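# Move long cardboard box from desk onto counter

## Task

Pick up the long cardboard box that sits on the desk and set it down on the counter located behind the shelving, so that no part of it overhangs the counter's edge. The stacked cartons must stay undisturbed. The box must rest there by itself at the end, not be held up by the robot. The robot must not tip over or be left leaning, or the task fails.

## Robot and tools

ROBOT. A simulated Hello Robot Stretch 4, about 1.6 m tall, with one arm. It has an omni-wheel base whose rim lies within 0.23 m of the base origin, a lift on a mast, an arm that telescopes forward, a three-joint wrist and a two-finger gripper. Loose objects may occasionally get nudged by something other than the robot.

FRAMES. Base frame: origin on the floor beneath the base centre, x ahead, y to the left, z up. hand_pose is reported in this frame as a point between the open fingertips, and the printed value may be slightly wrong. With all wrist joints at 0 the hand axes line up with the base axes. The odometry frame is the base frame as it was at the start of the scene. base_odometry heading runs from -3.142 to 3.142, positive to the left, and is built from wheel turns only, so slipping shows up as travel.

execute_actions. Argument actions is a list holding exactly one action, or empty to just read state and images. An action may contain base, joints, or both, optionally with pace and contact_limits; alternatively it is {"end_of_arm": "enable_torque"} on its own. All motions in an action begin together.
- base: an object with exactly one key, an offset measured from where the base last reported itself. translate_m: metres straight ahead, forward positive, -2 to 2. strafe_m: metres sideways, left positive, -2 to 2. rotate_rad: radians on the spot, counter-clockwise from above positive, -3.2 to 3.2.
- joints: an object of absolute targets keyed by joint name (not offsets): lift_m 0 to 1.2 m; arm_m 0 to 0.55 m of extension; wrist_yaw_rad -1.134 to 4.276 (0 forward, positive left, 3.14 folded back, above 3.4 the arm may obstruct); wrist_pitch_rad -1.117 to 4.259 (0 level, 1.57 pointing down); wrist_roll_rad -1.117 to 4.259 (0 keeps both fingers level, positive turns clockwise viewed from behind the gripper); gripper_m -0.038 to 0.141 m, the fingertip gap, negative meaning fingers pressed together. Done tolerances: lift and arm ±0.004, yaw and roll ±0.02, pitch ±0.05, gripper ±0.004. A joint target past its range is clipped and reported; any other bad value or unknown key rejects the whole call with no motion.
- pace: "slow", "default", "fast" or "max" (default if omitted). Base speeds 0.1/0.3/0.4/0.6 m/s and 1/2/3/4 rad/s respectively, further limited when the lift is above 0.2 m (down to 0.3 m/s and 1 rad/s at 1.2 m).
- contact_limits: only key arm_m, 0 (gentlest) to 0.75 (firmest), 0.5 if omitted; the arm stops on contact at that force.
- cameras: list from head_camera, head_left_camera, head_right_camera, wrist_camera, all; omitted/null/["all"] gives all, [] gives none.
A joint or base left out of an action may still be driving toward an earlier target without status showing it. If a result reports a stop, later movement calls in the same reply are skipped.

wait: seconds from 0 to 10; commands nothing and returns state and images. zoom_image: camera name plus region [x0, y0, x1, y1] in pixels of that camera's latest full image, at most 504 by 504. finished_scene: scene, the number of the current scene; ends it permanently after the last command is held and reports success, so only call it once the box is settled and released. Replying without any tool call ends everything.

CAMERAS. head_camera (420x560 pinhole) sits atop the mast facing ahead and down; turn the base to look elsewhere. head_left_camera and head_right_camera (420x672 fisheye) look more steeply down and show the base and arm. wrist_camera (616x392) looks along the fingers, fingertips near the bottom. Calibration lines give K, distortion and T_world_to_cam (base frame to camera); expect small errors, larger for the wrist camera with the arm out.

RESULT LINES. base_status and joint_status: done (for the base, wheels turned the commanded amount even if slipping); off_target (resting short, maybe still pushing); contact_stop_at_<key>; limit_stop_at_<name>; time_out; torque_fault. After contact_stop, time_out, limit stops or torque_fault the old target is dropped. on_its_own lists what you did not command; its "held at" is the held target, not the position. A contact stop leaves that part slack: a slack lift may sink under load, slack wheels may roll. limit_stop_at_tilt means lean above 6 degrees; lift, arm and wheels go slack until it eases. limit_stop_at_own_body means self-collision; move away from the body, and beware tilting the gripper up (pitch below -0.2) while rolled (roll below -0.4 or above 4). To unfold at the start, send lift_m 0.4 with wrist_yaw_rad 0. A wrist motor overloaded (gripper pressed by base or arm motion, or over about 2 kg in a level gripper) reports torque_fault and goes limp until {"end_of_arm": "enable_torque"}.
lidar_m: 12 distances in metres, 30-degree sectors, first straight ahead then counter-clockwise (4th left, 7th behind, 10th right); "-" means nothing or closer than 0.25 m. It sees from about 0.15 m up, misses glass, thin legs and much behind. wrist_depth_mm: 7x7 grid of median depths, 100 to 2000 mm, robot body visible. turned_by_wheels vs turned_by_imu differing by over ~0.1 rad suggests a bump or slip; heading error is about their difference. base_tilt in degrees, forward and right positive, with a fixed bias up to ~1.5. motor_effort: percent, positive toward higher joint values, peak in brackets, noisy with fixed offsets; wheel positive means turning right. A load in a level gripper shifts wrist_pitch_rad effort.

GRIPPING. Command gripper_m below the object's width; deeper values squeeze harder and pull the object toward the wrist by up to a third of the difference. Neither reading nor done proves a grasp; a firm squeeze at gripper_m 0 or more shows in gripper effort. If fingertips jam on a surface, raise the lift.

CAUTIONS. Don't turn or drive with over 1 kg held and arm_m above 0.2, especially fast. Avoid sustained pushes or pulls, high grips and high contact limits, which can tip the robot. Avoid drops, slams, hard hits and knocking the stacked cartons. Lower the box gently, fully on the counter, open, and withdraw before finishing.

Each tool is called after ">>>" as a command line: name --argument value for each argument, lists and objects as JSON in quotes; but a table of rows of numbers goes row by row, as --pt "numbers of a row", without its own name.

## Session

>>> execute_actions --actions '[]'

Scene clock: 0.00 s.
base_odometry: x=+0.000 y=+0.000 heading=+0.000 (m, m, rad; odometry frame)
turned_by_wheels: +0.000 (rad since the last result)
turned_by_imu: +0.000 (rad since the last result)
base_tilt: forward=+0.1 right=-0.3 (deg)
lidar_m: 0.71 0.96 1.88 1.92 1.15 1.08 1.12 1.86 1.82 1.01 0.73 0.65
base_status: not commanded
joint_positions: lift_m=+0.145 arm_m=+0.000 wrist_yaw_rad=+3.180 wrist_pitch_rad=+0.018 wrist_roll_rad=-0.020 gripper_m=+0.057
joint_status: not commanded
motor_effort: lift_m=+17 arm_m=+0 wrist_yaw_rad=-1 wrist_pitch_rad=-9 wrist_roll_rad=+0 gripper_m=-4 wheel_0=+0 wheel_1=+0 wheel_2=+0 (%)
hand_pose: x=-0.1203 y=+0.0762 z=+0.3179 quat_wxyz=(-0.019, -0.009, -0.010, +1.000) (m; base frame)
wrist_depth_mm: - - 144 - - 1863 1708 / - - 132 - - 1921 1708 / - - 134 256 - 1366 1138 / 148 133 142 - - 1863 1576 / 204 1983 - - - 1863 1661 / 209 1182 200 1499 1366 1708 1576 / 218 759 854 146 842 1098 1160
pictures: head_camera, head_left_camera, head_right_camera, wrist_camera
Images, in order (width x height): head_camera 420x560, head_left_camera 420x672, head_right_camera 420x672, wrist_camera 616x392.

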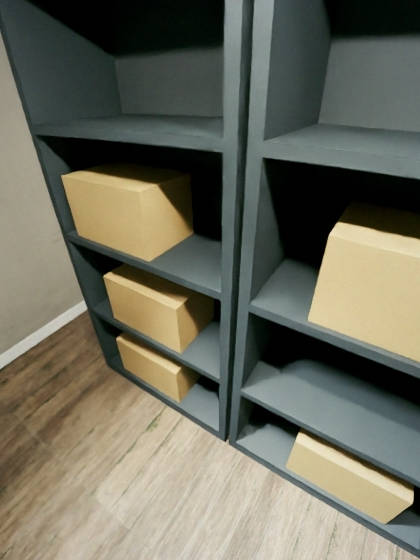

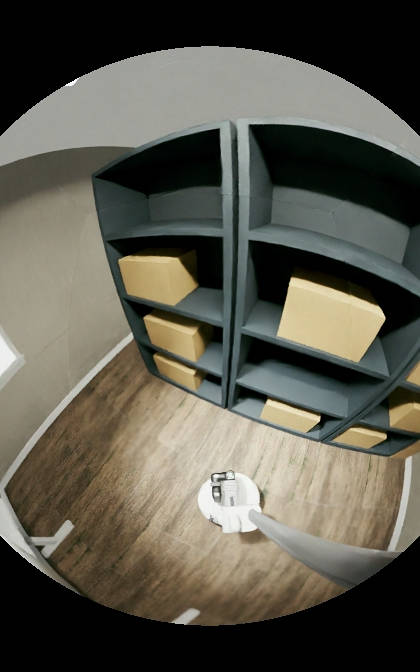

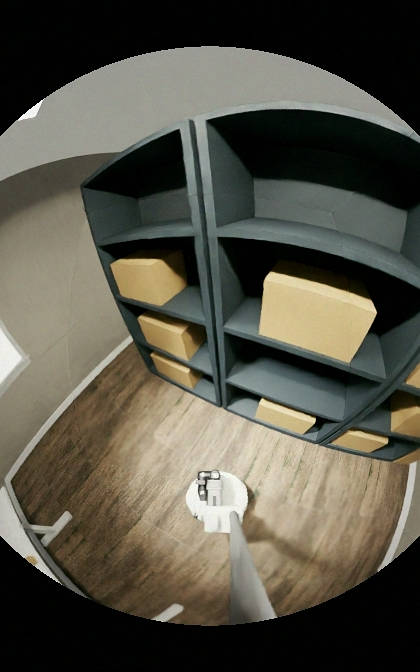

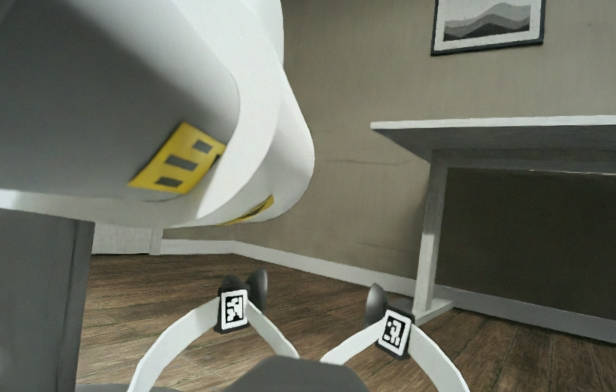

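>>> execute_actions --actions '[{"base":{"rotate_rad":2.6},"joints":{"lift_m":1.0,"wrist_yaw_rad":0,"wrist_pitch_rad":1.57,"gripper_m":0.14}}]'

Scene clock: 4.60 s.
base_odometry: x=+0.000 y=+0.000 heading=+2.600 (m, m, rad; odometry frame)
turned_by_wheels: +2.600 (rad since the last result)
turned_by_imu: +2.588 (rad since the last result)
base_tilt: forward=+0.1 right=-0.3 (deg)
lidar_m: 1.07 1.10 1.91 1.79 1.07 0.74 0.66 0.69 0.94 1.84 1.89 1.13
base_status: done
joint_positions: lift_m=+0.157 arm_m=+0.000 wrist_yaw_rad=+2.865 wrist_pitch_rad=+0.338 wrist_roll_rad=-0.020 gripper_m=+0.140
joint_status: lift_m limit_stop_at_own_body (moved +0.012 of +0.855); wrist_yaw_rad limit_stop_at_own_body (moved -0.316 of -3.180); wrist_pitch_rad limit_stop_at_own_body (moved +0.320 of +1.552); the others done
on_its_own: wrist_yaw_rad is held at +2.865, not at your +0.000, since a limit_stop_at_own_body; wrist_pitch_rad is held at +0.336, not at your +1.570, since a limit_stop_at_own_body; lift_m is slack since a limit_stop_at_own_body (your +1.000 is given up); arm_m is slack since a limit_stop_at_own_body
motor_effort: lift_m=+18(23) arm_m=+0(0) wrist_yaw_rad=-1(7) wrist_pitch_rad=-6(7) wrist_roll_rad=+1(1) gripper_m=-2(5) wheel_0=+1(6) wheel_1=+2(9) wheel_2=+2(8) (%)
hand_pose: x=-0.0666 y=+0.1585 z=+0.2398 quat_wxyz=(+0.134, -0.168, +0.014, +0.976) (m; base frame)
wrist_depth_mm: 144 215 976 976 878 1008 976 / 842 1182 1205 1281 960 1397 1366 / 866 1205 842 891 946 991 1078 / 798 854 878 931 1025 1025 1098 / 741 778 842 891 931 1008 1060 / 235 229 232 654 683 723 750 / 193 200 208 150 496 521 585
pictures: head_camera, head_left_camera, head_right_camera, wrist_camera
camera_calibration (this result's frames):
wrist_camera: T_world_to_cam=[[0.18975, 0.971411, 0.14267, -0.174355], [0.323985, 0.0752218, -0.943067, 0.302922], [-0.926838, 0.22517, -0.30045, 0.196536], [0, 0, 0, 1]] pos_world=[0.117099, 0.10233, 0.3696]
Images, in order (width x height): head_camera 420x560, head_left_camera 420x672, head_right_camera 420x672, wrist_camera 616x392.

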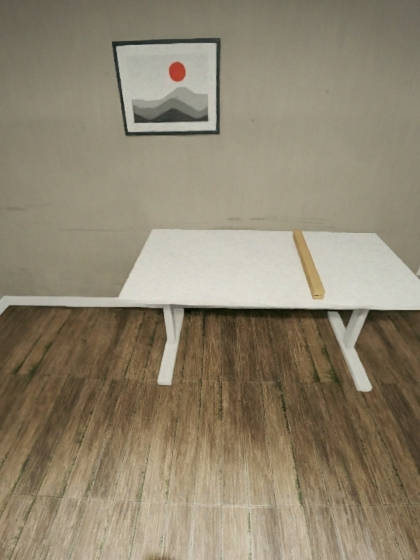

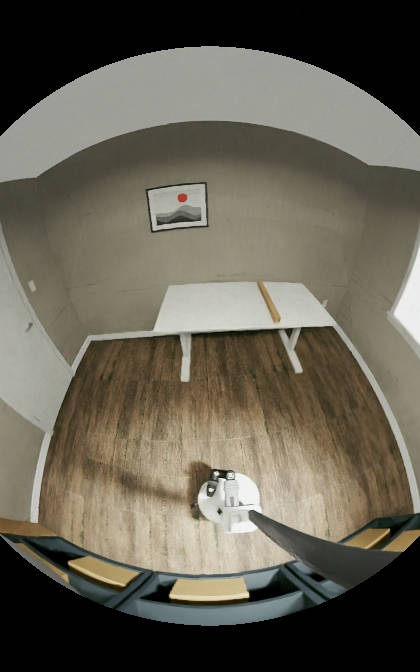

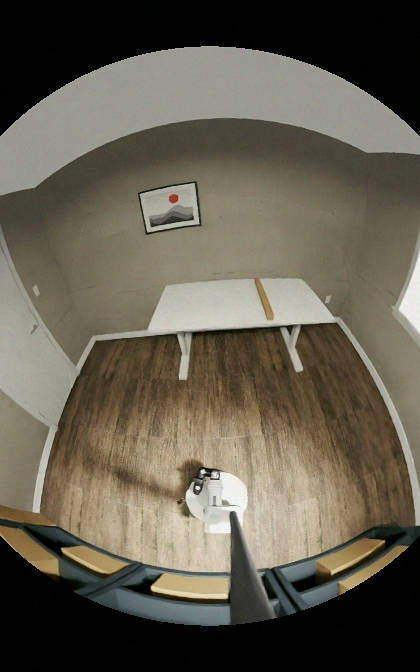

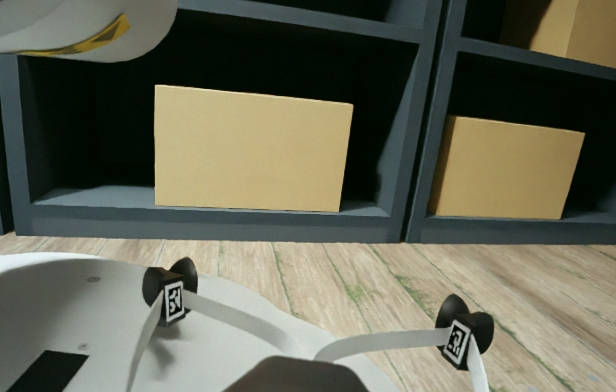

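>>> execute_actions --actions '[{"base":{"strafe_m":-0.5},"joints":{"lift_m":1.0,"wrist_yaw_rad":0}}]' --cameras '[]'

>>> execute_actions --actions '[{"base":{"translate_m":0.75},"joints":{"arm_m":0.4,"wrist_pitch_rad":1.57}}]'

Scene clock: 12.10 s.
base_odometry: x=+0.257 y=+0.429 heading=+2.601 (m, m, rad; odometry frame)
turned_by_wheels: +0.000 (rad since the last result)
turned_by_imu: +0.001 (rad since the last result)
base_tilt: forward=+0.1 right=-0.3 (deg)
lidar_m: 1.08 1.13 2.44 2.30 1.00 0.73 0.66 0.67 0.92 1.35 1.40 1.14
base_status: done
joint_positions: lift_m=+1.000 arm_m=+0.000 wrist_yaw_rad=+0.000 wrist_pitch_rad=+0.338 wrist_roll_rad=-0.020 gripper_m=+0.140
joint_status: all done
on_its_own: wrist_pitch_rad is held at +0.336, not at your +1.570, since a limit_stop_at_own_body; arm_m is slack since a limit_stop_at_own_body
motor_effort: lift_m=+23(25) arm_m=+0(0) wrist_yaw_rad=-2(7) wrist_pitch_rad=-6(7) wrist_roll_rad=+0(1) gripper_m=-1(2) wheel_0=-1(6) wheel_1=+1(11) wheel_2=+1(5) (%)
hand_pose: x=+0.4435 y=-0.0874 z=+1.0821 quat_wxyz=(+0.986, -0.010, +0.168, +0.002) (m; base frame)
wrist_depth_mm: 1618 1618 1661 1576 1537 1537 1499 / 1708 1708 1661 1708 1618 1576 1576 / 1863 1756 1756 1708 1661 1708 1661 / 1430 1464 1618 1708 1808 1708 1708 / 1464 1118 1098 1160 1255 1863 1808 / 1808 1756 1863 - 1042 1863 1808 / 1576 1537 1618 150 1661 1808 1808
pictures: none
No camera images: the call's "cameras" was empty. Leave "cameras" out to get every camera's image.

Scene clock: 16.10 s.
base_odometry: x=-0.385 y=+0.815 heading=+2.601 (m, m, rad; odometry frame)
turned_by_wheels: +0.000 (rad since the last result)
turned_by_imu: +0.003 (rad since the last result)
base_tilt: forward=+0.1 right=-0.3 (deg)
lidar_m: 0.31 0.35 0.51 2.34 2.12 1.49 1.41 1.47 1.39 1.30 0.48 0.35
base_status: done
joint_positions: lift_m=+1.000 arm_m=+0.399 wrist_yaw_rad=+0.000 wrist_pitch_rad=+1.570 wrist_roll_rad=-0.020 gripper_m=+0.140
joint_status: all done
motor_effort: lift_m=+23(23) arm_m=+7(9) wrist_yaw_rad=-1(0) wrist_pitch_rad=-2(8) wrist_roll_rad=+0(0) gripper_m=-1(1) wheel_0=+1(4) wheel_1=-1(5) wheel_2=+0(8) (%)
hand_pose: x=+0.5699 y=-0.0874 z=+0.8894 quat_wxyz=(+0.707, -0.007, +0.707, +0.007) (m; base frame)
wrist_depth_mm: 424 415 362 410 410 399 399 / 421 413 362 404 404 397 394 / 418 410 384 404 399 394 392 / 410 410 399 399 394 394 387 / 407 402 397 394 394 392 387 / 404 351 392 394 389 382 382 / 399 347 394 151 384 379 377
pictures: head_camera, head_left_camera, head_right_camera, wrist_camera
camera_calibration (this result's frames):
wrist_camera: T_world_to_cam=[[0.162356, -0.986246, -0.0309798, -0.149979], [-0.986162, -0.161115, -0.0390806, 0.649804], [0.0335517, 0.036896, -0.998756, 1.09423], [0, 0, 0, 1]] pos_world=[0.628449, -0.0835958, 1.11362]
Images, in order (width x height): head_camera 420x560, head_left_camera 420x672, head_right_camera 420x672, wrist_camera 616x392.

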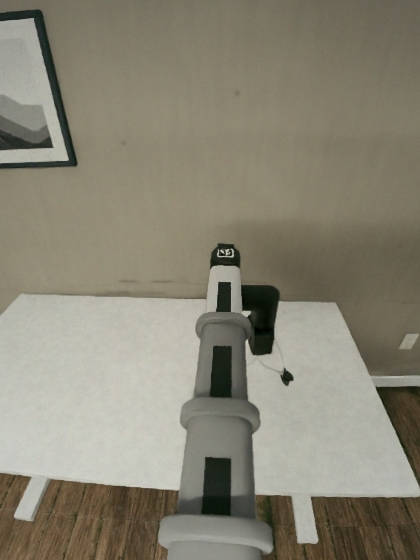

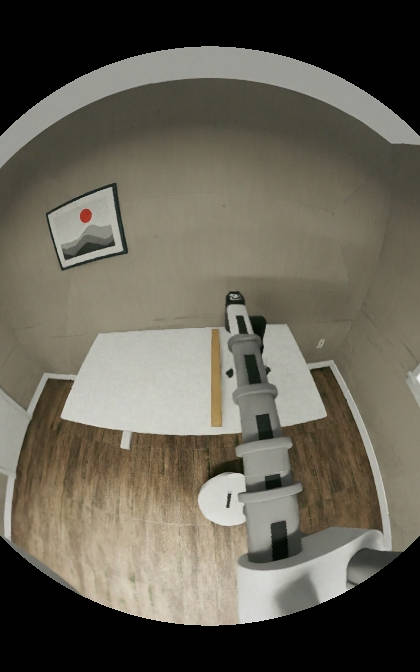

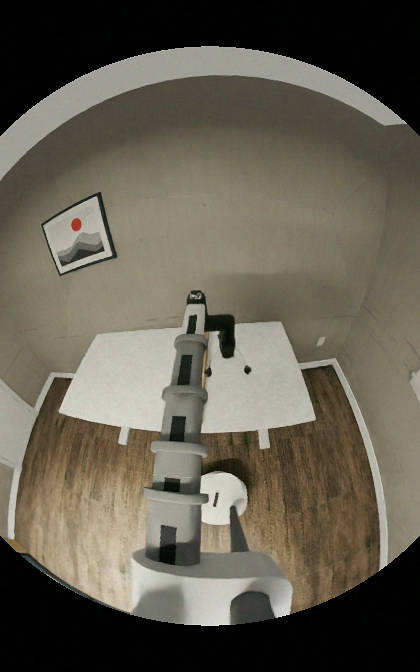

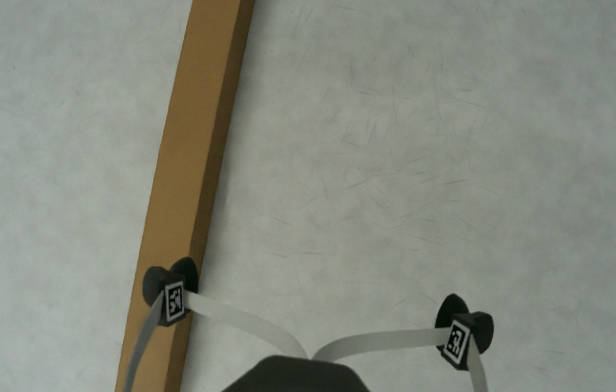

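>>> execute_actions --actions '[{"base":{"strafe_m":0.14},"joints":{"arm_m":0.53,"lift_m":0.92}}]' --cameras '["wrist_camera","head_camera","head_right_camera"]'

Scene clock: 26.77 s.
base_odometry: x=-0.458 y=+0.695 heading=+2.600 (m, m, rad; odometry frame)
turned_by_wheels: +0.000 (rad since the last result)
turned_by_imu: +0.001 (rad since the last result)
base_tilt: forward=+0.2 right=-0.4 (deg)
lidar_m: 0.32 0.37 0.48 2.19 2.12 1.54 1.40 1.47 1.55 1.44 0.50 0.34
base_status: done
joint_positions: lift_m=+0.920 arm_m=+0.529 wrist_yaw_rad=+0.000 wrist_pitch_rad=+1.570 wrist_roll_rad=-0.020 gripper_m=+0.140
joint_status: all done
motor_effort: lift_m=+13(21) arm_m=+7(6) wrist_yaw_rad=-1(2) wrist_pitch_rad=+1(0) wrist_roll_rad=+0(1) gripper_m=-1(0) wheel_0=+1(4) wheel_1=-1(7) wheel_2=-1(1) (%)
hand_pose: x=+0.6998 y=-0.0874 z=+0.8101 quat_wxyz=(+0.707, -0.007, +0.707, +0.007) (m; base frame)
wrist_depth_mm: 340 338 332 327 324 320 317 / 338 332 329 327 320 319 314 / 332 329 325 272 315 315 310 / 329 327 322 268 315 312 309 / 325 324 320 266 310 309 307 / 322 320 317 264 309 306 303 / 320 315 314 151 306 301 301
pictures: head_camera, head_right_camera, wrist_camera
camera_calibration (this result's frames):
wrist_camera: T_world_to_cam=[[0.162296, -0.986256, -0.0309757, -0.173493], [-0.986171, -0.161054, -0.0391054, 0.77489], [0.0335791, 0.0368939, -0.998755, 1.01074], [0, 0, 0, 1]] pos_world=[0.758391, -0.0835994, 1.03441]
Images, in order (width x height): head_camera 420x560, head_right_camera 420x672, wrist_camera 616x392.

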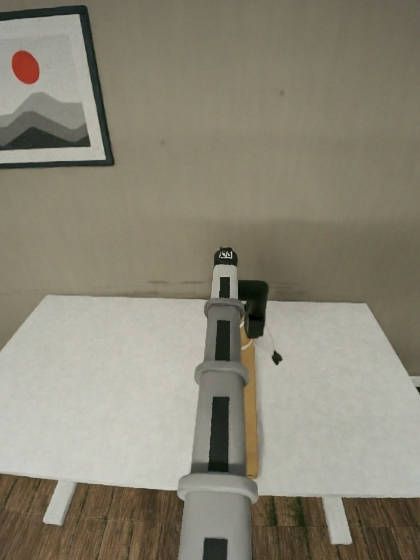

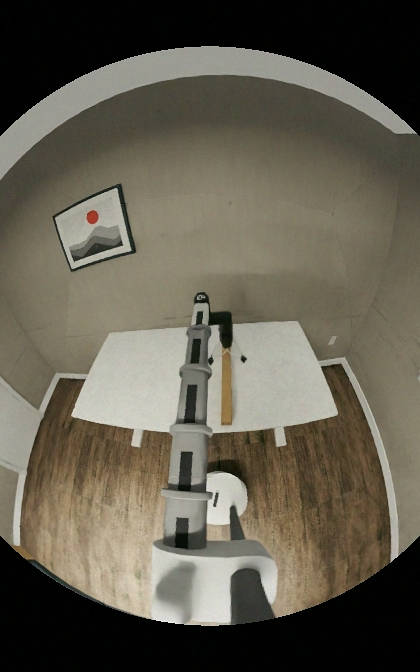

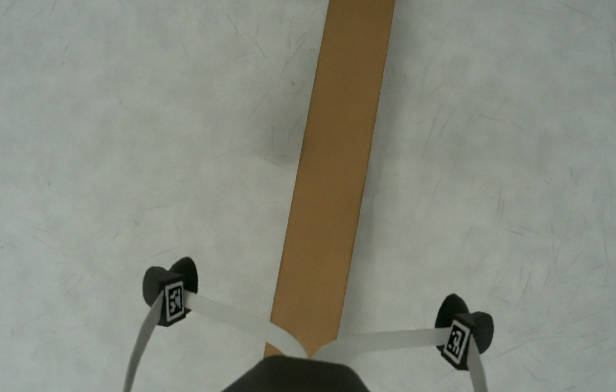

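>>> execute_actions --actions '[{"joints":{"arm_m":0.515,"lift_m":0.865,"gripper_m":0.09}}]' --cameras '["wrist_camera"]'

>>> execute_actions --actions '[{"joints":{"gripper_m":0.0}}]' --cameras '["wrist_camera"]'

>>> execute_actions --actions '[{"joints":{"lift_m":0.95},"pace":"slow"}]'

Scene clock: 33.63 s.
base_odometry: x=-0.458 y=+0.695 heading=+2.600 (m, m, rad; odometry frame)
turned_by_wheels: +0.000 (rad since the last result)
turned_by_imu: +0.001 (rad since the last result)
base_tilt: forward=+0.1 right=-0.3 (deg)
lidar_m: 0.33 0.34 0.50 2.17 2.13 1.52 1.42 1.47 1.54 1.44 0.49 0.37
base_status: not commanded
joint_positions: lift_m=+0.865 arm_m=+0.516 wrist_yaw_rad=+0.000 wrist_pitch_rad=+1.570 wrist_roll_rad=-0.020 gripper_m=+0.090
joint_status: all done
motor_effort: lift_m=+13(13) arm_m=-7(6) wrist_yaw_rad=-1(1) wrist_pitch_rad=+0(1) wrist_roll_rad=+1(0) gripper_m=-1(3) wheel_0=+0(0) wheel_1=-1(1) wheel_2=-1(1) (%)
hand_pose: x=+0.6874 y=-0.0874 z=+0.7551 quat_wxyz=(+0.707, -0.007, +0.707, +0.007) (m; base frame)
wrist_depth_mm: 278 277 272 270 218 264 262 / 277 274 270 216 264 262 259 / 274 272 268 213 262 258 257 / 273 268 265 213 259 257 255 / 268 267 264 211 257 255 254 / 266 262 203 208 254 254 251 / 264 262 258 147 252 250 249
pictures: wrist_camera
camera_calibration (this result's frames):
wrist_camera: T_world_to_cam=[[0.162288, -0.986256, -0.0310076, -0.173145], [-0.986179, -0.161052, -0.0389112, 0.760314], [0.0333825, 0.0368939, -0.998761, 0.956372], [0, 0, 0, 1]] pos_world=[0.745979, -0.0835995, 0.979404]
Images, in order (width x height): wrist_camera 616x392.

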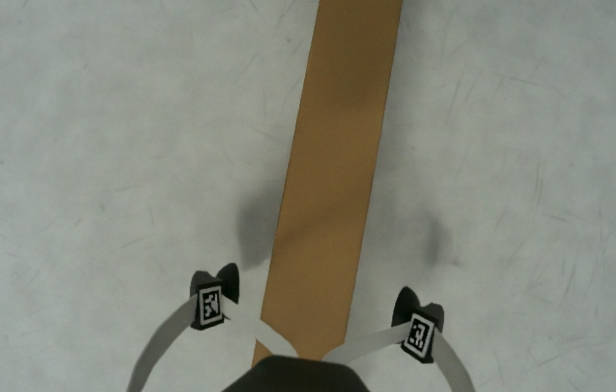

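Scene clock: 35.33 s.
base_odometry: x=-0.458 y=+0.695 heading=+2.600 (m, m, rad; odometry frame)
turned_by_wheels: +0.000 (rad since the last result)
turned_by_imu: +0.000 (rad since the last result)
base_tilt: forward=+0.2 right=-0.3 (deg)
lidar_m: 0.32 0.34 0.50 2.18 2.10 1.52 1.42 1.48 1.54 1.44 0.51 0.35
base_status: not commanded
joint_positions: lift_m=+0.865 arm_m=+0.516 wrist_yaw_rad=+0.000 wrist_pitch_rad=+1.570 wrist_roll_rad=-0.020 gripper_m=+0.001
joint_status: all done
motor_effort: lift_m=+13(13) arm_m=-7(7) wrist_yaw_rad=-1(1) wrist_pitch_rad=+0(0) wrist_roll_rad=+1(1) gripper_m=-26(24) wheel_0=+0(1) wheel_1=-1(1) wheel_2=-1(1) (%)
hand_pose: x=+0.6874 y=-0.0874 z=+0.7551 quat_wxyz=(+0.707, -0.007, +0.707, +0.007) (m; base frame)
wrist_depth_mm: 281 277 273 268 203 265 260 / 278 274 271 202 201 263 262 / 274 271 268 200 259 259 257 / 271 268 265 198 258 257 254 / 270 265 264 196 257 254 251 / 267 264 188 194 207 254 249 / 264 262 258 192 184 250 249
pictures: wrist_camera
camera_calibration (this result's frames):
wrist_camera: T_world_to_cam=[[0.162289, -0.986256, -0.0310076, -0.173145], [-0.986178, -0.161053, -0.038911, 0.760313], [0.0333824, 0.0368939, -0.998761, 0.956372], [0, 0, 0, 1]] pos_world=[0.745978, -0.0835995, 0.979404]
Images, in order (width x height): wrist_camera 616x392.

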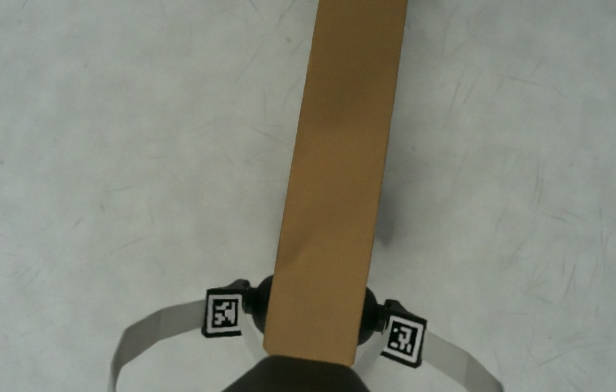

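Scene clock: 36.93 s.
base_odometry: x=-0.458 y=+0.695 heading=+2.600 (m, m, rad; odometry frame)
turned_by_wheels: +0.000 (rad since the last result)
turned_by_imu: +0.000 (rad since the last result)
base_tilt: forward=+0.1 right=-0.3 (deg)
lidar_m: 0.34 0.35 0.49 2.20 2.13 1.49 1.41 1.49 1.52 1.44 0.49 0.34
base_status: not commanded
joint_positions: lift_m=+0.950 arm_m=+0.516 wrist_yaw_rad=+0.000 wrist_pitch_rad=+1.570 wrist_roll_rad=-0.020 gripper_m=+0.001
joint_status: all done
motor_effort: lift_m=+24(25) arm_m=-7(7) wrist_yaw_rad=-1(1) wrist_pitch_rad=+0(1) wrist_roll_rad=+0(1) gripper_m=-25(25) wheel_0=+1(0) wheel_1=-1(1) wheel_2=-1(1) (%)
hand_pose: x=+0.6874 y=-0.0874 z=+0.8393 quat_wxyz=(+0.707, -0.007, +0.707, +0.007) (m; base frame)
wrist_depth_mm: 370 366 359 359 203 351 347 / 366 362 357 202 202 349 343 / 364 357 355 200 343 342 342 / 359 357 351 198 343 342 338 / 355 353 349 196 340 338 336 / 353 347 187 195 206 336 332 / 351 343 343 193 183 329 327
pictures: head_camera, head_left_camera, head_right_camera, wrist_camera
camera_calibration (this result's frames):
wrist_camera: T_world_to_cam=[[0.162289, -0.986256, -0.0310076, -0.170537], [-0.986178, -0.161053, -0.0389112, 0.763585], [0.0333825, 0.0368939, -0.998761, 1.04039], [0, 0, 0, 1]] pos_world=[0.745977, -0.0835995, 1.06352]
Images, in order (width x height): head_camera 420x560, head_left_camera 420x672, head_right_camera 420x672, wrist_camera 616x392.

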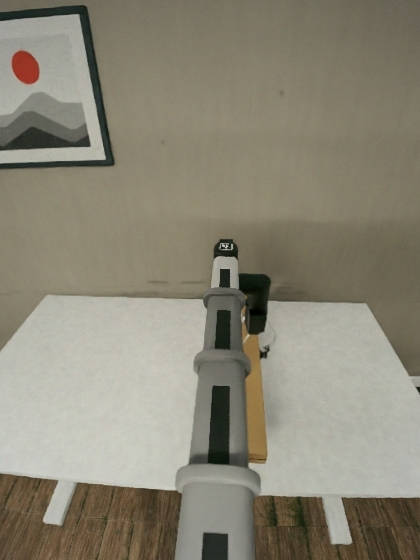

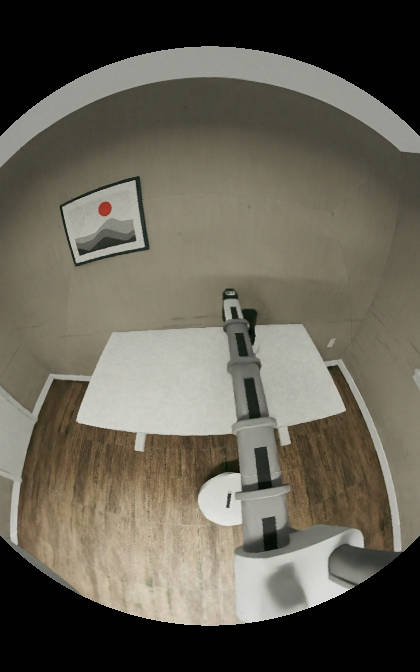

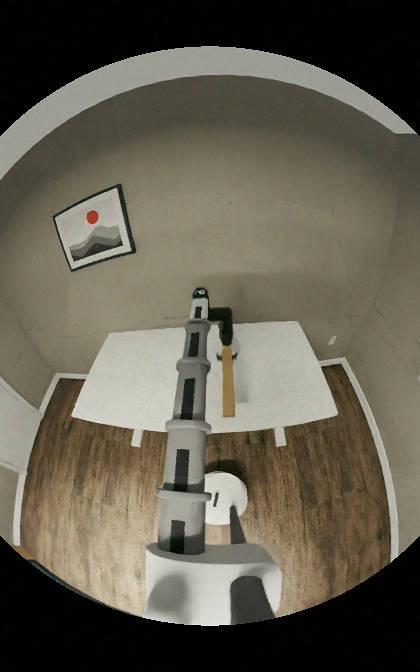

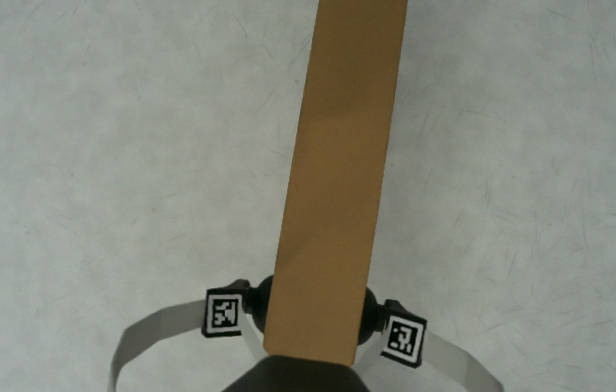

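The gap is on the right side (window wall).

>>> execute_actions --actions '[{"base":{"translate_m":-0.3},"joints":{"arm_m":0.2,"lift_m":1.15}}]' --cameras '[]'

>>> execute_actions --actions '[{"base":{"rotate_rad":-3.12},"pace":"slow"}]' --cameras '[]'

>>> execute_actions --actions '[{"base":{"strafe_m":1.0}}]'

Scene clock: 46.07 s.
base_odometry: x=-0.200 y=+0.540 heading=+2.600 (m, m, rad; odometry frame)
turned_by_wheels: +0.000 (rad since the last result)
turned_by_imu: +0.001 (rad since the last result)
base_tilt: forward=+0.1 right=-0.3 (deg)
lidar_m: 0.25 0.67 0.96 2.18 1.71 1.18 1.12 1.16 1.56 1.46 1.51 0.25
base_status: done
joint_positions: lift_m=+1.150 arm_m=+0.201 wrist_yaw_rad=+0.000 wrist_pitch_rad=+1.570 wrist_roll_rad=-0.020 gripper_m=+0.001
joint_status: all done
motor_effort: lift_m=+23(25) arm_m=-7(11) wrist_yaw_rad=-1(2) wrist_pitch_rad=-1(3) wrist_roll_rad=+1(0) gripper_m=-26(24) wheel_0=+0(2) wheel_1=-1(6) wheel_2=-2(7) (%)
hand_pose: x=+0.3723 y=-0.0874 z=+1.0393 quat_wxyz=(+0.707, -0.007, +0.707, +0.007) (m; base frame)
wrist_depth_mm: 585 591 574 569 203 559 549 / 1366 1366 1336 202 202 559 549 / 1366 1336 1336 200 1308 1308 1255 / 1336 1366 1308 198 1281 1281 1255 / 1308 1336 1308 196 1255 1229 1281 / 1336 1336 187 194 207 1255 1205 / 1308 1281 1098 191 183 1229 1205
pictures: none
No camera images: the call's "cameras" was empty. Leave "cameras" out to get every camera's image.

Scene clock: 50.47 s.
base_odometry: x=-0.200 y=+0.540 heading=-0.519 (m, m, rad; odometry frame)
turned_by_wheels: -3.120 (rad since the last result)
turned_by_imu: -3.103 (rad since the last result)
base_tilt: forward=+0.1 right=-0.3 (deg)
lidar_m: 0.25 1.17 1.57 1.48 0.94 0.66 0.62 0.69 0.97 2.16 1.62 0.25
base_status: done
joint_positions: lift_m=+1.150 arm_m=+0.201 wrist_yaw_rad=+0.000 wrist_pitch_rad=+1.570 wrist_roll_rad=-0.020 gripper_m=+0.001
joint_status: not commanded
motor_effort: lift_m=+23(23) arm_m=-7(7) wrist_yaw_rad=+0(0) wrist_pitch_rad=+1(3) wrist_roll_rad=+0(1) gripper_m=-25(26) wheel_0=+1(3) wheel_1=+2(4) wheel_2=+3(6) (%)
hand_pose: x=+0.3724 y=-0.0874 z=+1.0393 quat_wxyz=(+0.707, -0.007, +0.707, +0.007) (m; base frame)
wrist_depth_mm: 1430 1397 1366 1308 203 1281 1255 / 1366 1366 1336 202 200 1281 1281 / 1366 1308 1308 200 1308 1308 1255 / 1336 1366 1308 198 1255 1281 1255 / 1336 1308 1308 196 1255 1229 1229 / 1336 1308 188 194 207 1229 1229 / 1308 1308 1060 193 184 1229 1229
pictures: none
No camera images: the call's "cameras" was empty. Leave "cameras" out to get every camera's image.

Scene clock: 55.13 s.
base_odometry: x=+0.296 y=+1.409 heading=-0.519 (m, m, rad; odometry frame)
turned_by_wheels: +0.000 (rad since the last result)
turned_by_imu: +0.002 (rad since the last result)
base_tilt: forward=+0.2 right=-0.3 (deg)
lidar_m: 0.25 0.74 0.49 0.47 0.50 0.70 1.45 0.73 0.94 3.18 1.63 0.25
base_status: done
joint_positions: lift_m=+1.150 arm_m=+0.201 wrist_yaw_rad=+0.000 wrist_pitch_rad=+1.570 wrist_roll_rad=-0.020 gripper_m=+0.001
joint_status: not commanded
motor_effort: lift_m=+22(23) arm_m=-7(7) wrist_yaw_rad=-1(1) wrist_pitch_rad=-3(1) wrist_roll_rad=+1(1) gripper_m=-26(24) wheel_0=+0(2) wheel_1=-2(6) wheel_2=+1(2) (%)
hand_pose: x=+0.3723 y=-0.0874 z=+1.0394 quat_wxyz=(+0.707, -0.007, +0.707, +0.007) (m; base frame)
wrist_depth_mm: 759 1042 1397 1336 203 1229 1205 / 768 1078 1366 202 202 1281 1281 / 798 1160 1308 200 1281 1281 1281 / 820 1182 1336 198 1255 1255 1255 / 842 1205 1281 196 1255 1255 1255 / 866 1138 188 195 207 1229 1229 / 891 1160 1025 192 184 1229 1205
pictures: head_camera, head_left_camera, head_right_camera, wrist_camera
camera_calibration (this result's frames):
wrist_camera: T_world_to_cam=[[0.162103, -0.986287, -0.0310038, -0.113144], [-0.986208, -0.160866, -0.0389343, 0.460746], [0.0334129, 0.0368876, -0.998761, 1.25074], [0, 0, 0, 1]] pos_world=[0.430941, -0.0836106, 1.26362]
Images, in order (width x height): head_camera 420x560, head_left_camera 420x672, head_right_camera 420x672, wrist_camera 616x392.

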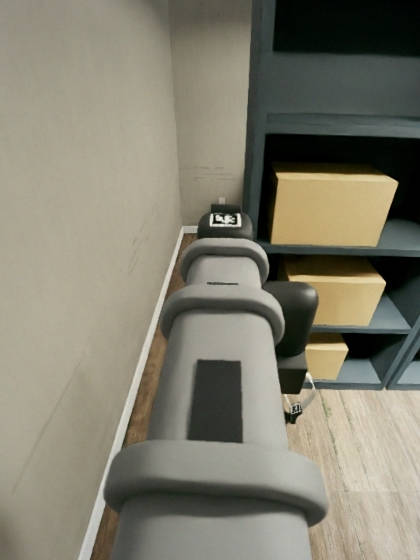

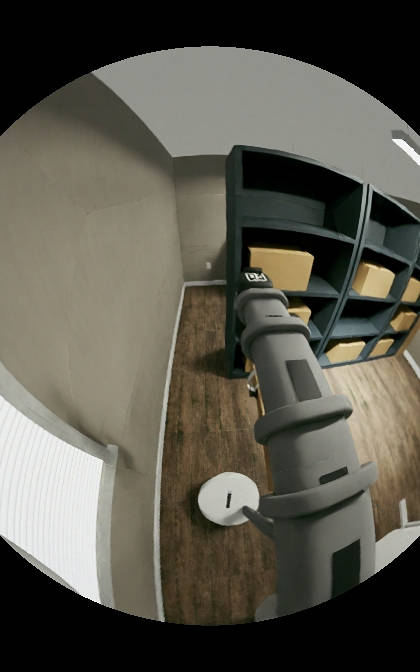

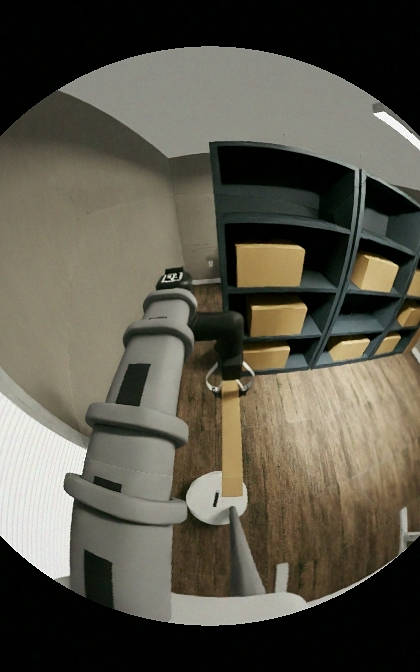

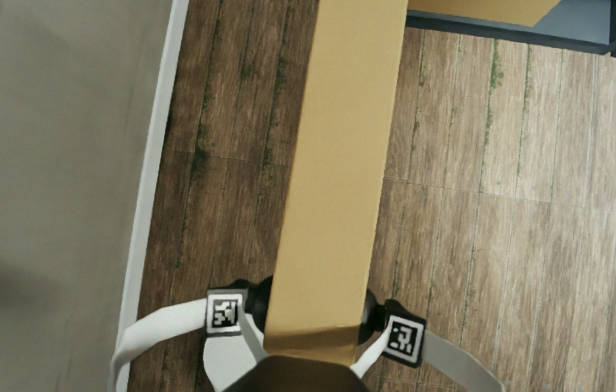

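>>> execute_actions --actions '[{"base":{"strafe_m":0.18}}]' --cameras '[]'

>>> execute_actions --actions '[{"base":{"translate_m":0.9}}]'

Scene clock: 61.70 s.
base_odometry: x=+0.385 y=+1.565 heading=-0.519 (m, m, rad; odometry frame)
turned_by_wheels: +0.000 (rad since the last result)
turned_by_imu: +0.001 (rad since the last result)
base_tilt: forward=+0.1 right=-0.3 (deg)
lidar_m: 0.26 0.45 0.29 0.28 0.28 0.41 1.41 0.82 0.91 3.36 1.60 0.25
base_status: done
joint_positions: lift_m=+1.150 arm_m=+0.201 wrist_yaw_rad=+0.000 wrist_pitch_rad=+1.570 wrist_roll_rad=-0.020 gripper_m=+0.001
joint_status: not commanded
motor_effort: lift_m=+23(22) arm_m=-7(7) wrist_yaw_rad=+0(1) wrist_pitch_rad=+0(0) wrist_roll_rad=+1(1) gripper_m=-25(25) wheel_0=+0(9) wheel_1=-2(7) wheel_2=+1(1) (%)
hand_pose: x=+0.3723 y=-0.0874 z=+1.0394 quat_wxyz=(+0.707, -0.007, +0.707, +0.007) (m; base frame)
wrist_depth_mm: 535 741 1281 1366 203 1255 1205 / 544 768 1308 202 201 1281 1281 / 564 798 1336 200 1281 1281 1255 / 574 842 1336 198 1308 1255 1255 / 591 866 1336 196 1255 1255 1229 / 609 809 188 194 206 1229 1229 / 627 820 1060 193 184 1281 1205
pictures: none
No camera images: the call's "cameras" was empty. Leave "cameras" out to get every camera's image.

Scene clock: 66.20 s.
base_odometry: x=+1.166 y=+1.118 heading=-0.519 (m, m, rad; odometry frame)
turned_by_wheels: +0.000 (rad since the last result)
turned_by_imu: +0.003 (rad since the last result)
base_tilt: forward=+0.2 right=-0.4 (deg)
lidar_m: 0.27 0.48 0.33 0.32 0.35 0.49 1.23 1.63 2.22 0.93 0.31 0.25
base_status: done
joint_positions: lift_m=+1.150 arm_m=+0.201 wrist_yaw_rad=+0.000 wrist_pitch_rad=+1.570 wrist_roll_rad=-0.020 gripper_m=+0.001
joint_status: not commanded
motor_effort: lift_m=+22(22) arm_m=-7(7) wrist_yaw_rad=-1(1) wrist_pitch_rad=-3(2) wrist_roll_rad=+1(1) gripper_m=-26(25) wheel_0=+0(2) wheel_1=+1(6) wheel_2=+2(9) (%)
hand_pose: x=+0.3724 y=-0.0874 z=+1.0394 quat_wxyz=(+0.707, -0.007, +0.707, +0.007) (m; base frame)
wrist_depth_mm: 544 741 1255 1281 204 1308 314 / 549 759 1308 202 202 462 306 / 569 809 1336 199 676 442 296 / 585 854 1308 198 699 421 286 / 603 891 1308 196 683 402 276 / 615 809 187 194 206 379 267 / 640 831 1042 192 184 312 263
pictures: head_camera, head_left_camera, head_right_camera, wrist_camera
camera_calibration (this result's frames):
wrist_camera: T_world_to_cam=[[0.162124, -0.986284, -0.0309942, -0.113162], [-0.986203, -0.160885, -0.0389927, 0.460812], [0.0334714, 0.0368882, -0.998759, 1.25073], [0, 0, 0, 1]] pos_world=[0.430937, -0.0836095, 1.26363]
Images, in order (width x height): head_camera 420x560, head_left_camera 420x672, head_right_camera 420x672, wrist_camera 616x392.

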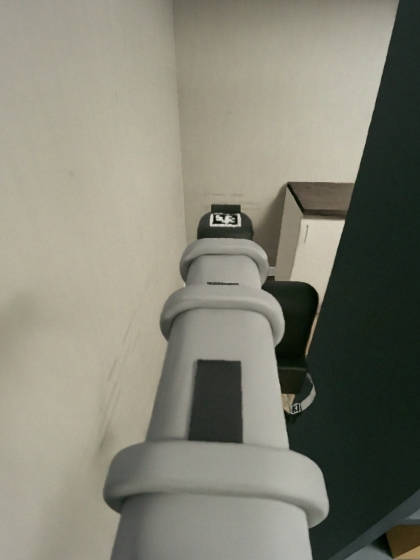

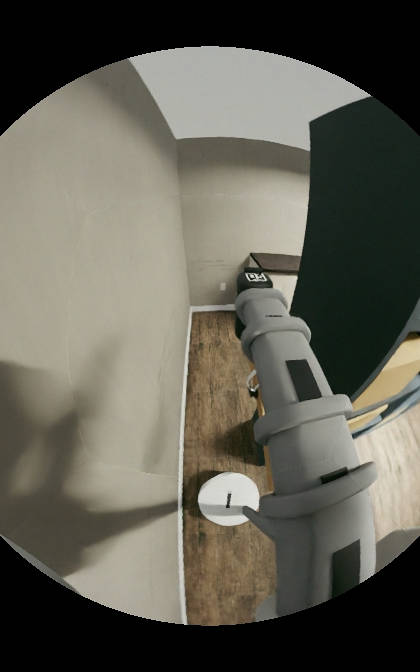

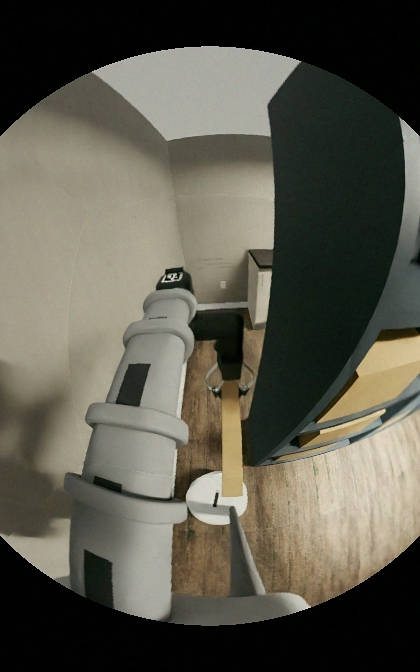

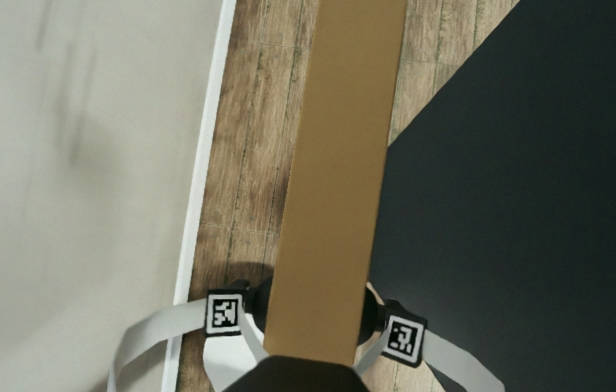

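>>> execute_actions --actions '[{"base":{"strafe_m":0.02}}]' --cameras '[]'

>>> execute_actions --actions '[{"base":{"translate_m":1.0},"joints":{"lift_m":1.2}}]'

Scene clock: 70.10 s.
base_odometry: x=+1.176 y=+1.135 heading=-0.519 (m, m, rad; odometry frame)
turned_by_wheels: +0.000 (rad since the last result)
turned_by_imu: +0.001 (rad since the last result)
base_tilt: forward=+0.2 right=-0.3 (deg)
lidar_m: 0.25 0.46 0.32 0.29 0.30 0.45 1.23 1.62 2.25 0.92 0.34 0.25
base_status: done
joint_positions: lift_m=+1.150 arm_m=+0.201 wrist_yaw_rad=+0.000 wrist_pitch_rad=+1.570 wrist_roll_rad=-0.020 gripper_m=+0.001
joint_status: not commanded
motor_effort: lift_m=+22(22) arm_m=-7(7) wrist_yaw_rad=+0(2) wrist_pitch_rad=-2(1) wrist_roll_rad=+1(1) gripper_m=-25(25) wheel_0=+0(3) wheel_1=-1(6) wheel_2=+0(2) (%)
hand_pose: x=+0.3724 y=-0.0874 z=+1.0394 quat_wxyz=(+0.707, -0.007, +0.707, +0.007) (m; base frame)
wrist_depth_mm: 512 715 1205 1366 202 1308 349 / 521 759 1255 202 202 517 342 / 539 778 1336 200 750 492 330 / 554 809 1308 198 788 469 320 / 574 842 1336 195 759 445 307 / 585 759 188 195 206 421 296 / 615 788 1060 193 184 347 286
pictures: none
No camera images: the call's "cameras" was empty. Leave "cameras" out to get every camera's image.

Scene clock: 74.93 s.
base_odometry: x=+2.045 y=+0.639 heading=-0.519 (m, m, rad; odometry frame)
turned_by_wheels: +0.000 (rad since the last result)
turned_by_imu: +0.004 (rad since the last result)
base_tilt: forward=+0.2 right=-0.3 (deg)
lidar_m: 0.25 0.46 0.33 0.30 0.32 0.48 1.36 0.40 0.41 1.14 1.12 0.25
base_status: done
joint_positions: lift_m=+1.200 arm_m=+0.201 wrist_yaw_rad=+0.000 wrist_pitch_rad=+1.570 wrist_roll_rad=-0.020 gripper_m=+0.001
joint_status: all done
motor_effort: lift_m=+23(24) arm_m=-7(7) wrist_yaw_rad=-2(2) wrist_pitch_rad=+0(1) wrist_roll_rad=+0(0) gripper_m=-25(25) wheel_0=+1(7) wheel_1=+0(1) wheel_2=+1(11) (%)
hand_pose: x=+0.3723 y=-0.0874 z=+1.0893 quat_wxyz=(+0.707, -0.007, +0.707, +0.007) (m; base frame)
wrist_depth_mm: 517 723 1205 1397 202 1160 699 / 525 768 1308 202 202 1078 809 / 554 778 1397 199 1336 1336 1281 / 564 809 1336 198 1336 1308 1308 / 580 842 1336 196 1308 1308 1308 / 591 778 187 195 206 1308 1281 / 621 788 1255 191 184 1281 1281
pictures: head_camera, head_left_camera, head_right_camera, wrist_camera
camera_calibration (this result's frames):
wrist_camera: T_world_to_cam=[[0.162124, -0.986284, -0.0309921, -0.111615], [-0.986202, -0.160885, -0.0390053, 0.462763], [0.0334841, 0.0368882, -0.998758, 1.30061], [0, 0, 0, 1]] pos_world=[0.430924, -0.0836095, 1.31359]
Images, in order (width x height): head_camera 420x560, head_left_camera 420x672, head_right_camera 420x672, wrist_camera 616x392.

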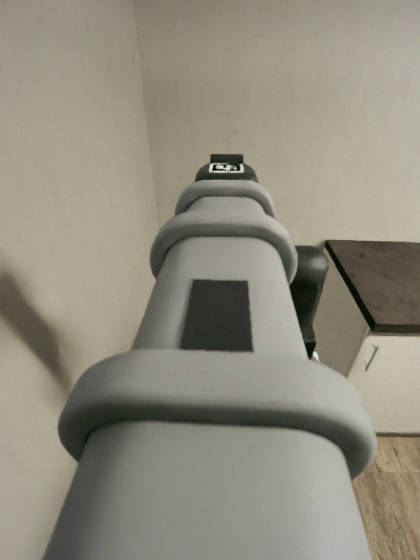

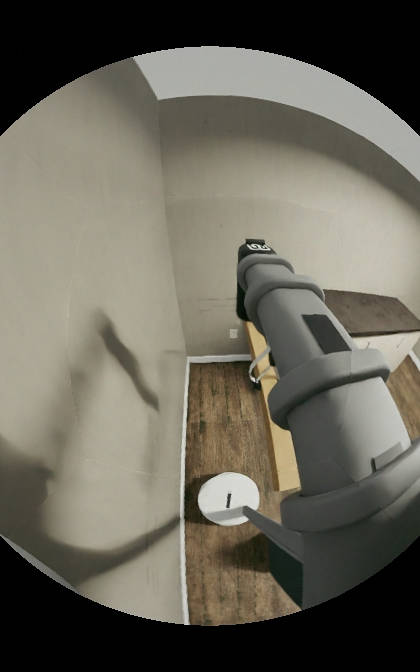

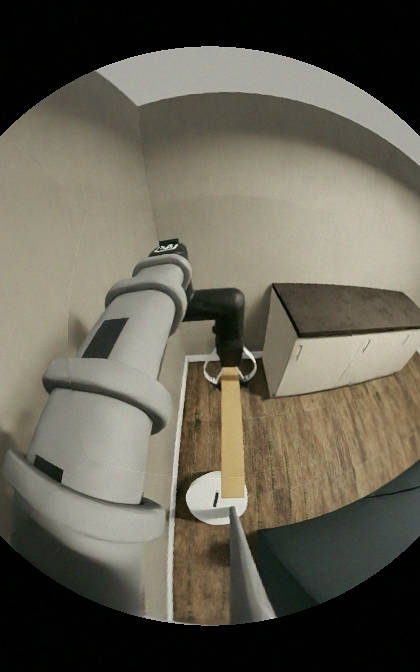

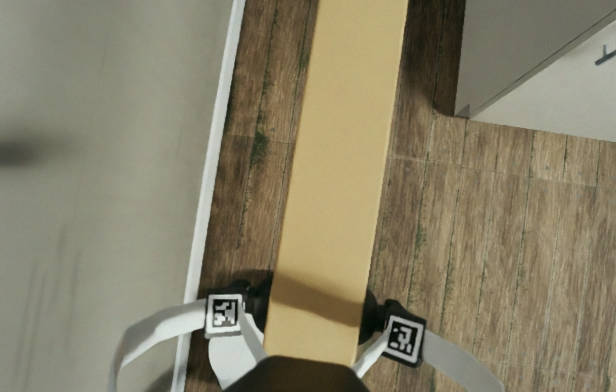

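Counter front x≈0.77, left edge y≈-0.5.

>>> execute_actions --actions '[{"base":{"translate_m":0.4},"joints":{"arm_m":0.25}}]' --cameras '[]'

>>> execute_actions --actions '[{"base":{"strafe_m":-0.95},"joints":{"wrist_roll_rad":1.55}}]' --cameras '[]'

>>> execute_actions --actions '[{"joints":{"arm_m":0.45}}]'

Scene clock: 83.37 s.
base_odometry: x=+2.392 y=+0.441 heading=-0.519 (m, m, rad; odometry frame)
turned_by_wheels: +0.000 (rad since the last result)
turned_by_imu: +0.002 (rad since the last result)
base_tilt: forward=+0.2 right=-0.4 (deg)
lidar_m: 0.25 0.46 0.33 0.29 0.32 0.46 1.10 0.72 0.98 1.45 0.58 0.25
base_status: done
joint_positions: lift_m=+1.200 arm_m=+0.249 wrist_yaw_rad=+0.000 wrist_pitch_rad=+1.570 wrist_roll_rad=-0.020 gripper_m=+0.001
joint_status: all done
motor_effort: lift_m=+23(23) arm_m=+7(8) wrist_yaw_rad=-2(1) wrist_pitch_rad=+0(0) wrist_roll_rad=+0(0) gripper_m=-26(26) wheel_0=-1(7) wheel_1=+0(3) wheel_2=+0(8) (%)
hand_pose: x=+0.4198 y=-0.0874 z=+1.0893 quat_wxyz=(+0.707, -0.007, +0.707, +0.007) (m; base frame)
wrist_depth_mm: 521 723 1025 931 202 904 707 / 535 759 1308 203 201 1060 683 / 549 788 1336 200 1336 1060 676 / 564 820 1366 198 1336 991 654 / 574 854 1397 196 1308 946 621 / 585 768 188 193 206 1308 1281 / 615 798 1118 192 184 1281 1308
pictures: none
No camera images: the call's "cameras" was empty. Leave "cameras" out to get every camera's image.

Scene clock: 87.87 s.
base_odometry: x=+1.920 y=-0.384 heading=-0.519 (m, m, rad; odometry frame)
turned_by_wheels: +0.000 (rad since the last result)
turned_by_imu: +0.001 (rad since the last result)
base_tilt: forward=+0.1 right=-0.3 (deg)
lidar_m: 0.33 0.35 0.55 1.26 1.32 0.71 0.68 0.73 0.99 2.44 0.50 0.38
base_status: done
joint_positions: lift_m=+1.200 arm_m=+0.249 wrist_yaw_rad=+0.000 wrist_pitch_rad=+1.570 wrist_roll_rad=+1.550 gripper_m=+0.001
joint_status: all done
motor_effort: lift_m=+22(23) arm_m=+7(7) wrist_yaw_rad=-1(1) wrist_pitch_rad=+0(0) wrist_roll_rad=+2(5) gripper_m=-24(24) wheel_0=-2(7) wheel_1=+2(7) wheel_2=+0(2) (%)
hand_pose: x=+0.4198 y=-0.0874 z=+1.0894 quat_wxyz=(+0.505, +0.495, +0.505, -0.495) (m; base frame)
wrist_depth_mm: 439 430 427 421 202 1366 1308 / 436 430 421 202 202 1336 1336 / 433 427 415 200 1308 1308 1308 / 433 418 418 198 1336 1336 1308 / 424 418 415 196 1118 1098 1281 / 421 415 187 195 206 1098 1308 / 415 410 410 191 185 1281 1281
pictures: none
No camera images: the call's "cameras" was empty. Leave "cameras" out to get every camera's image.

Scene clock: 89.57 s.
base_odometry: x=+1.920 y=-0.384 heading=-0.519 (m, m, rad; odometry frame)
turned_by_wheels: +0.000 (rad since the last result)
turned_by_imu: +0.000 (rad since the last result)
base_tilt: forward=+0.1 right=-0.3 (deg)
lidar_m: 0.35 0.36 0.50 1.23 1.33 0.73 0.67 0.69 0.98 2.41 0.53 0.37
base_status: not commanded
joint_positions: lift_m=+1.200 arm_m=+0.449 wrist_yaw_rad=+0.000 wrist_pitch_rad=+1.570 wrist_roll_rad=+1.550 gripper_m=+0.001
joint_status: all done
motor_effort: lift_m=+22(22) arm_m=+7(7) wrist_yaw_rad=-2(1) wrist_pitch_rad=-2(0) wrist_roll_rad=+1(1) gripper_m=-25(25) wheel_0=-2(2) wheel_1=+2(2) wheel_2=+0(0) (%)
hand_pose: x=+0.6199 y=-0.0874 z=+1.0894 quat_wxyz=(+0.505, +0.495, +0.505, -0.494) (m; base frame)
wrist_depth_mm: 433 430 427 415 203 407 404 / 427 430 424 202 202 404 399 / 433 424 418 200 402 397 394 / 427 424 415 198 399 399 1281 / 424 415 413 196 397 394 1060 / 421 413 187 194 206 389 1042 / 418 413 402 193 184 389 1281
pictures: head_camera, head_left_camera, head_right_camera, wrist_camera
camera_calibration (this result's frames):
wrist_camera: T_world_to_cam=[[-0.986015, -0.16354, -0.0320649, 0.633061], [-0.162286, 0.985994, -0.0384535, 0.295819], [0.0379045, -0.032712, -0.998746, 1.28355], [0, 0, 0, 1]] pos_world=[0.623563, -0.146157, 1.31362]
Images, in order (width x height): head_camera 420x560, head_left_camera 420x672, head_right_camera 420x672, wrist_camera 616x392.

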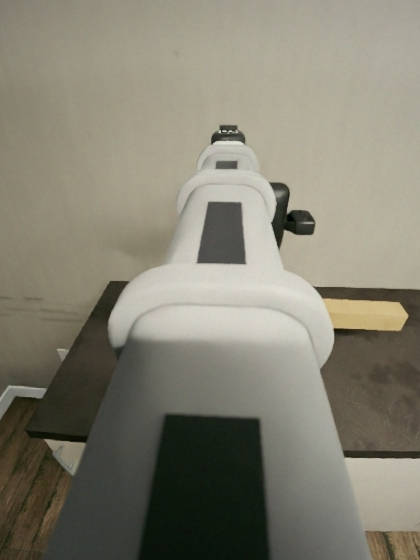

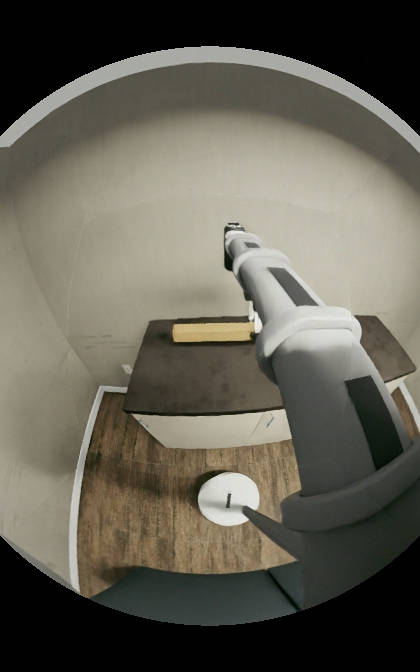

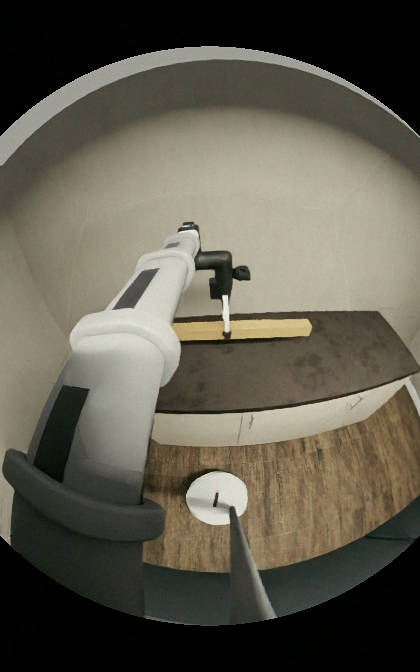

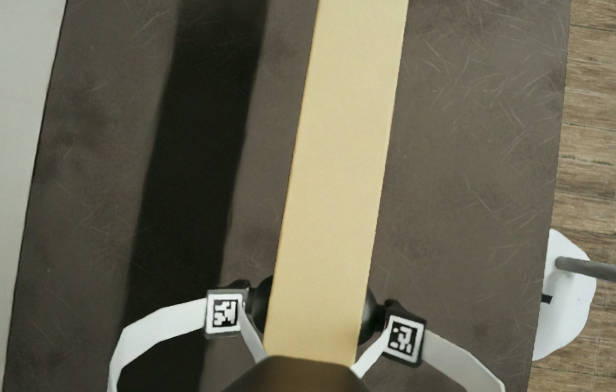

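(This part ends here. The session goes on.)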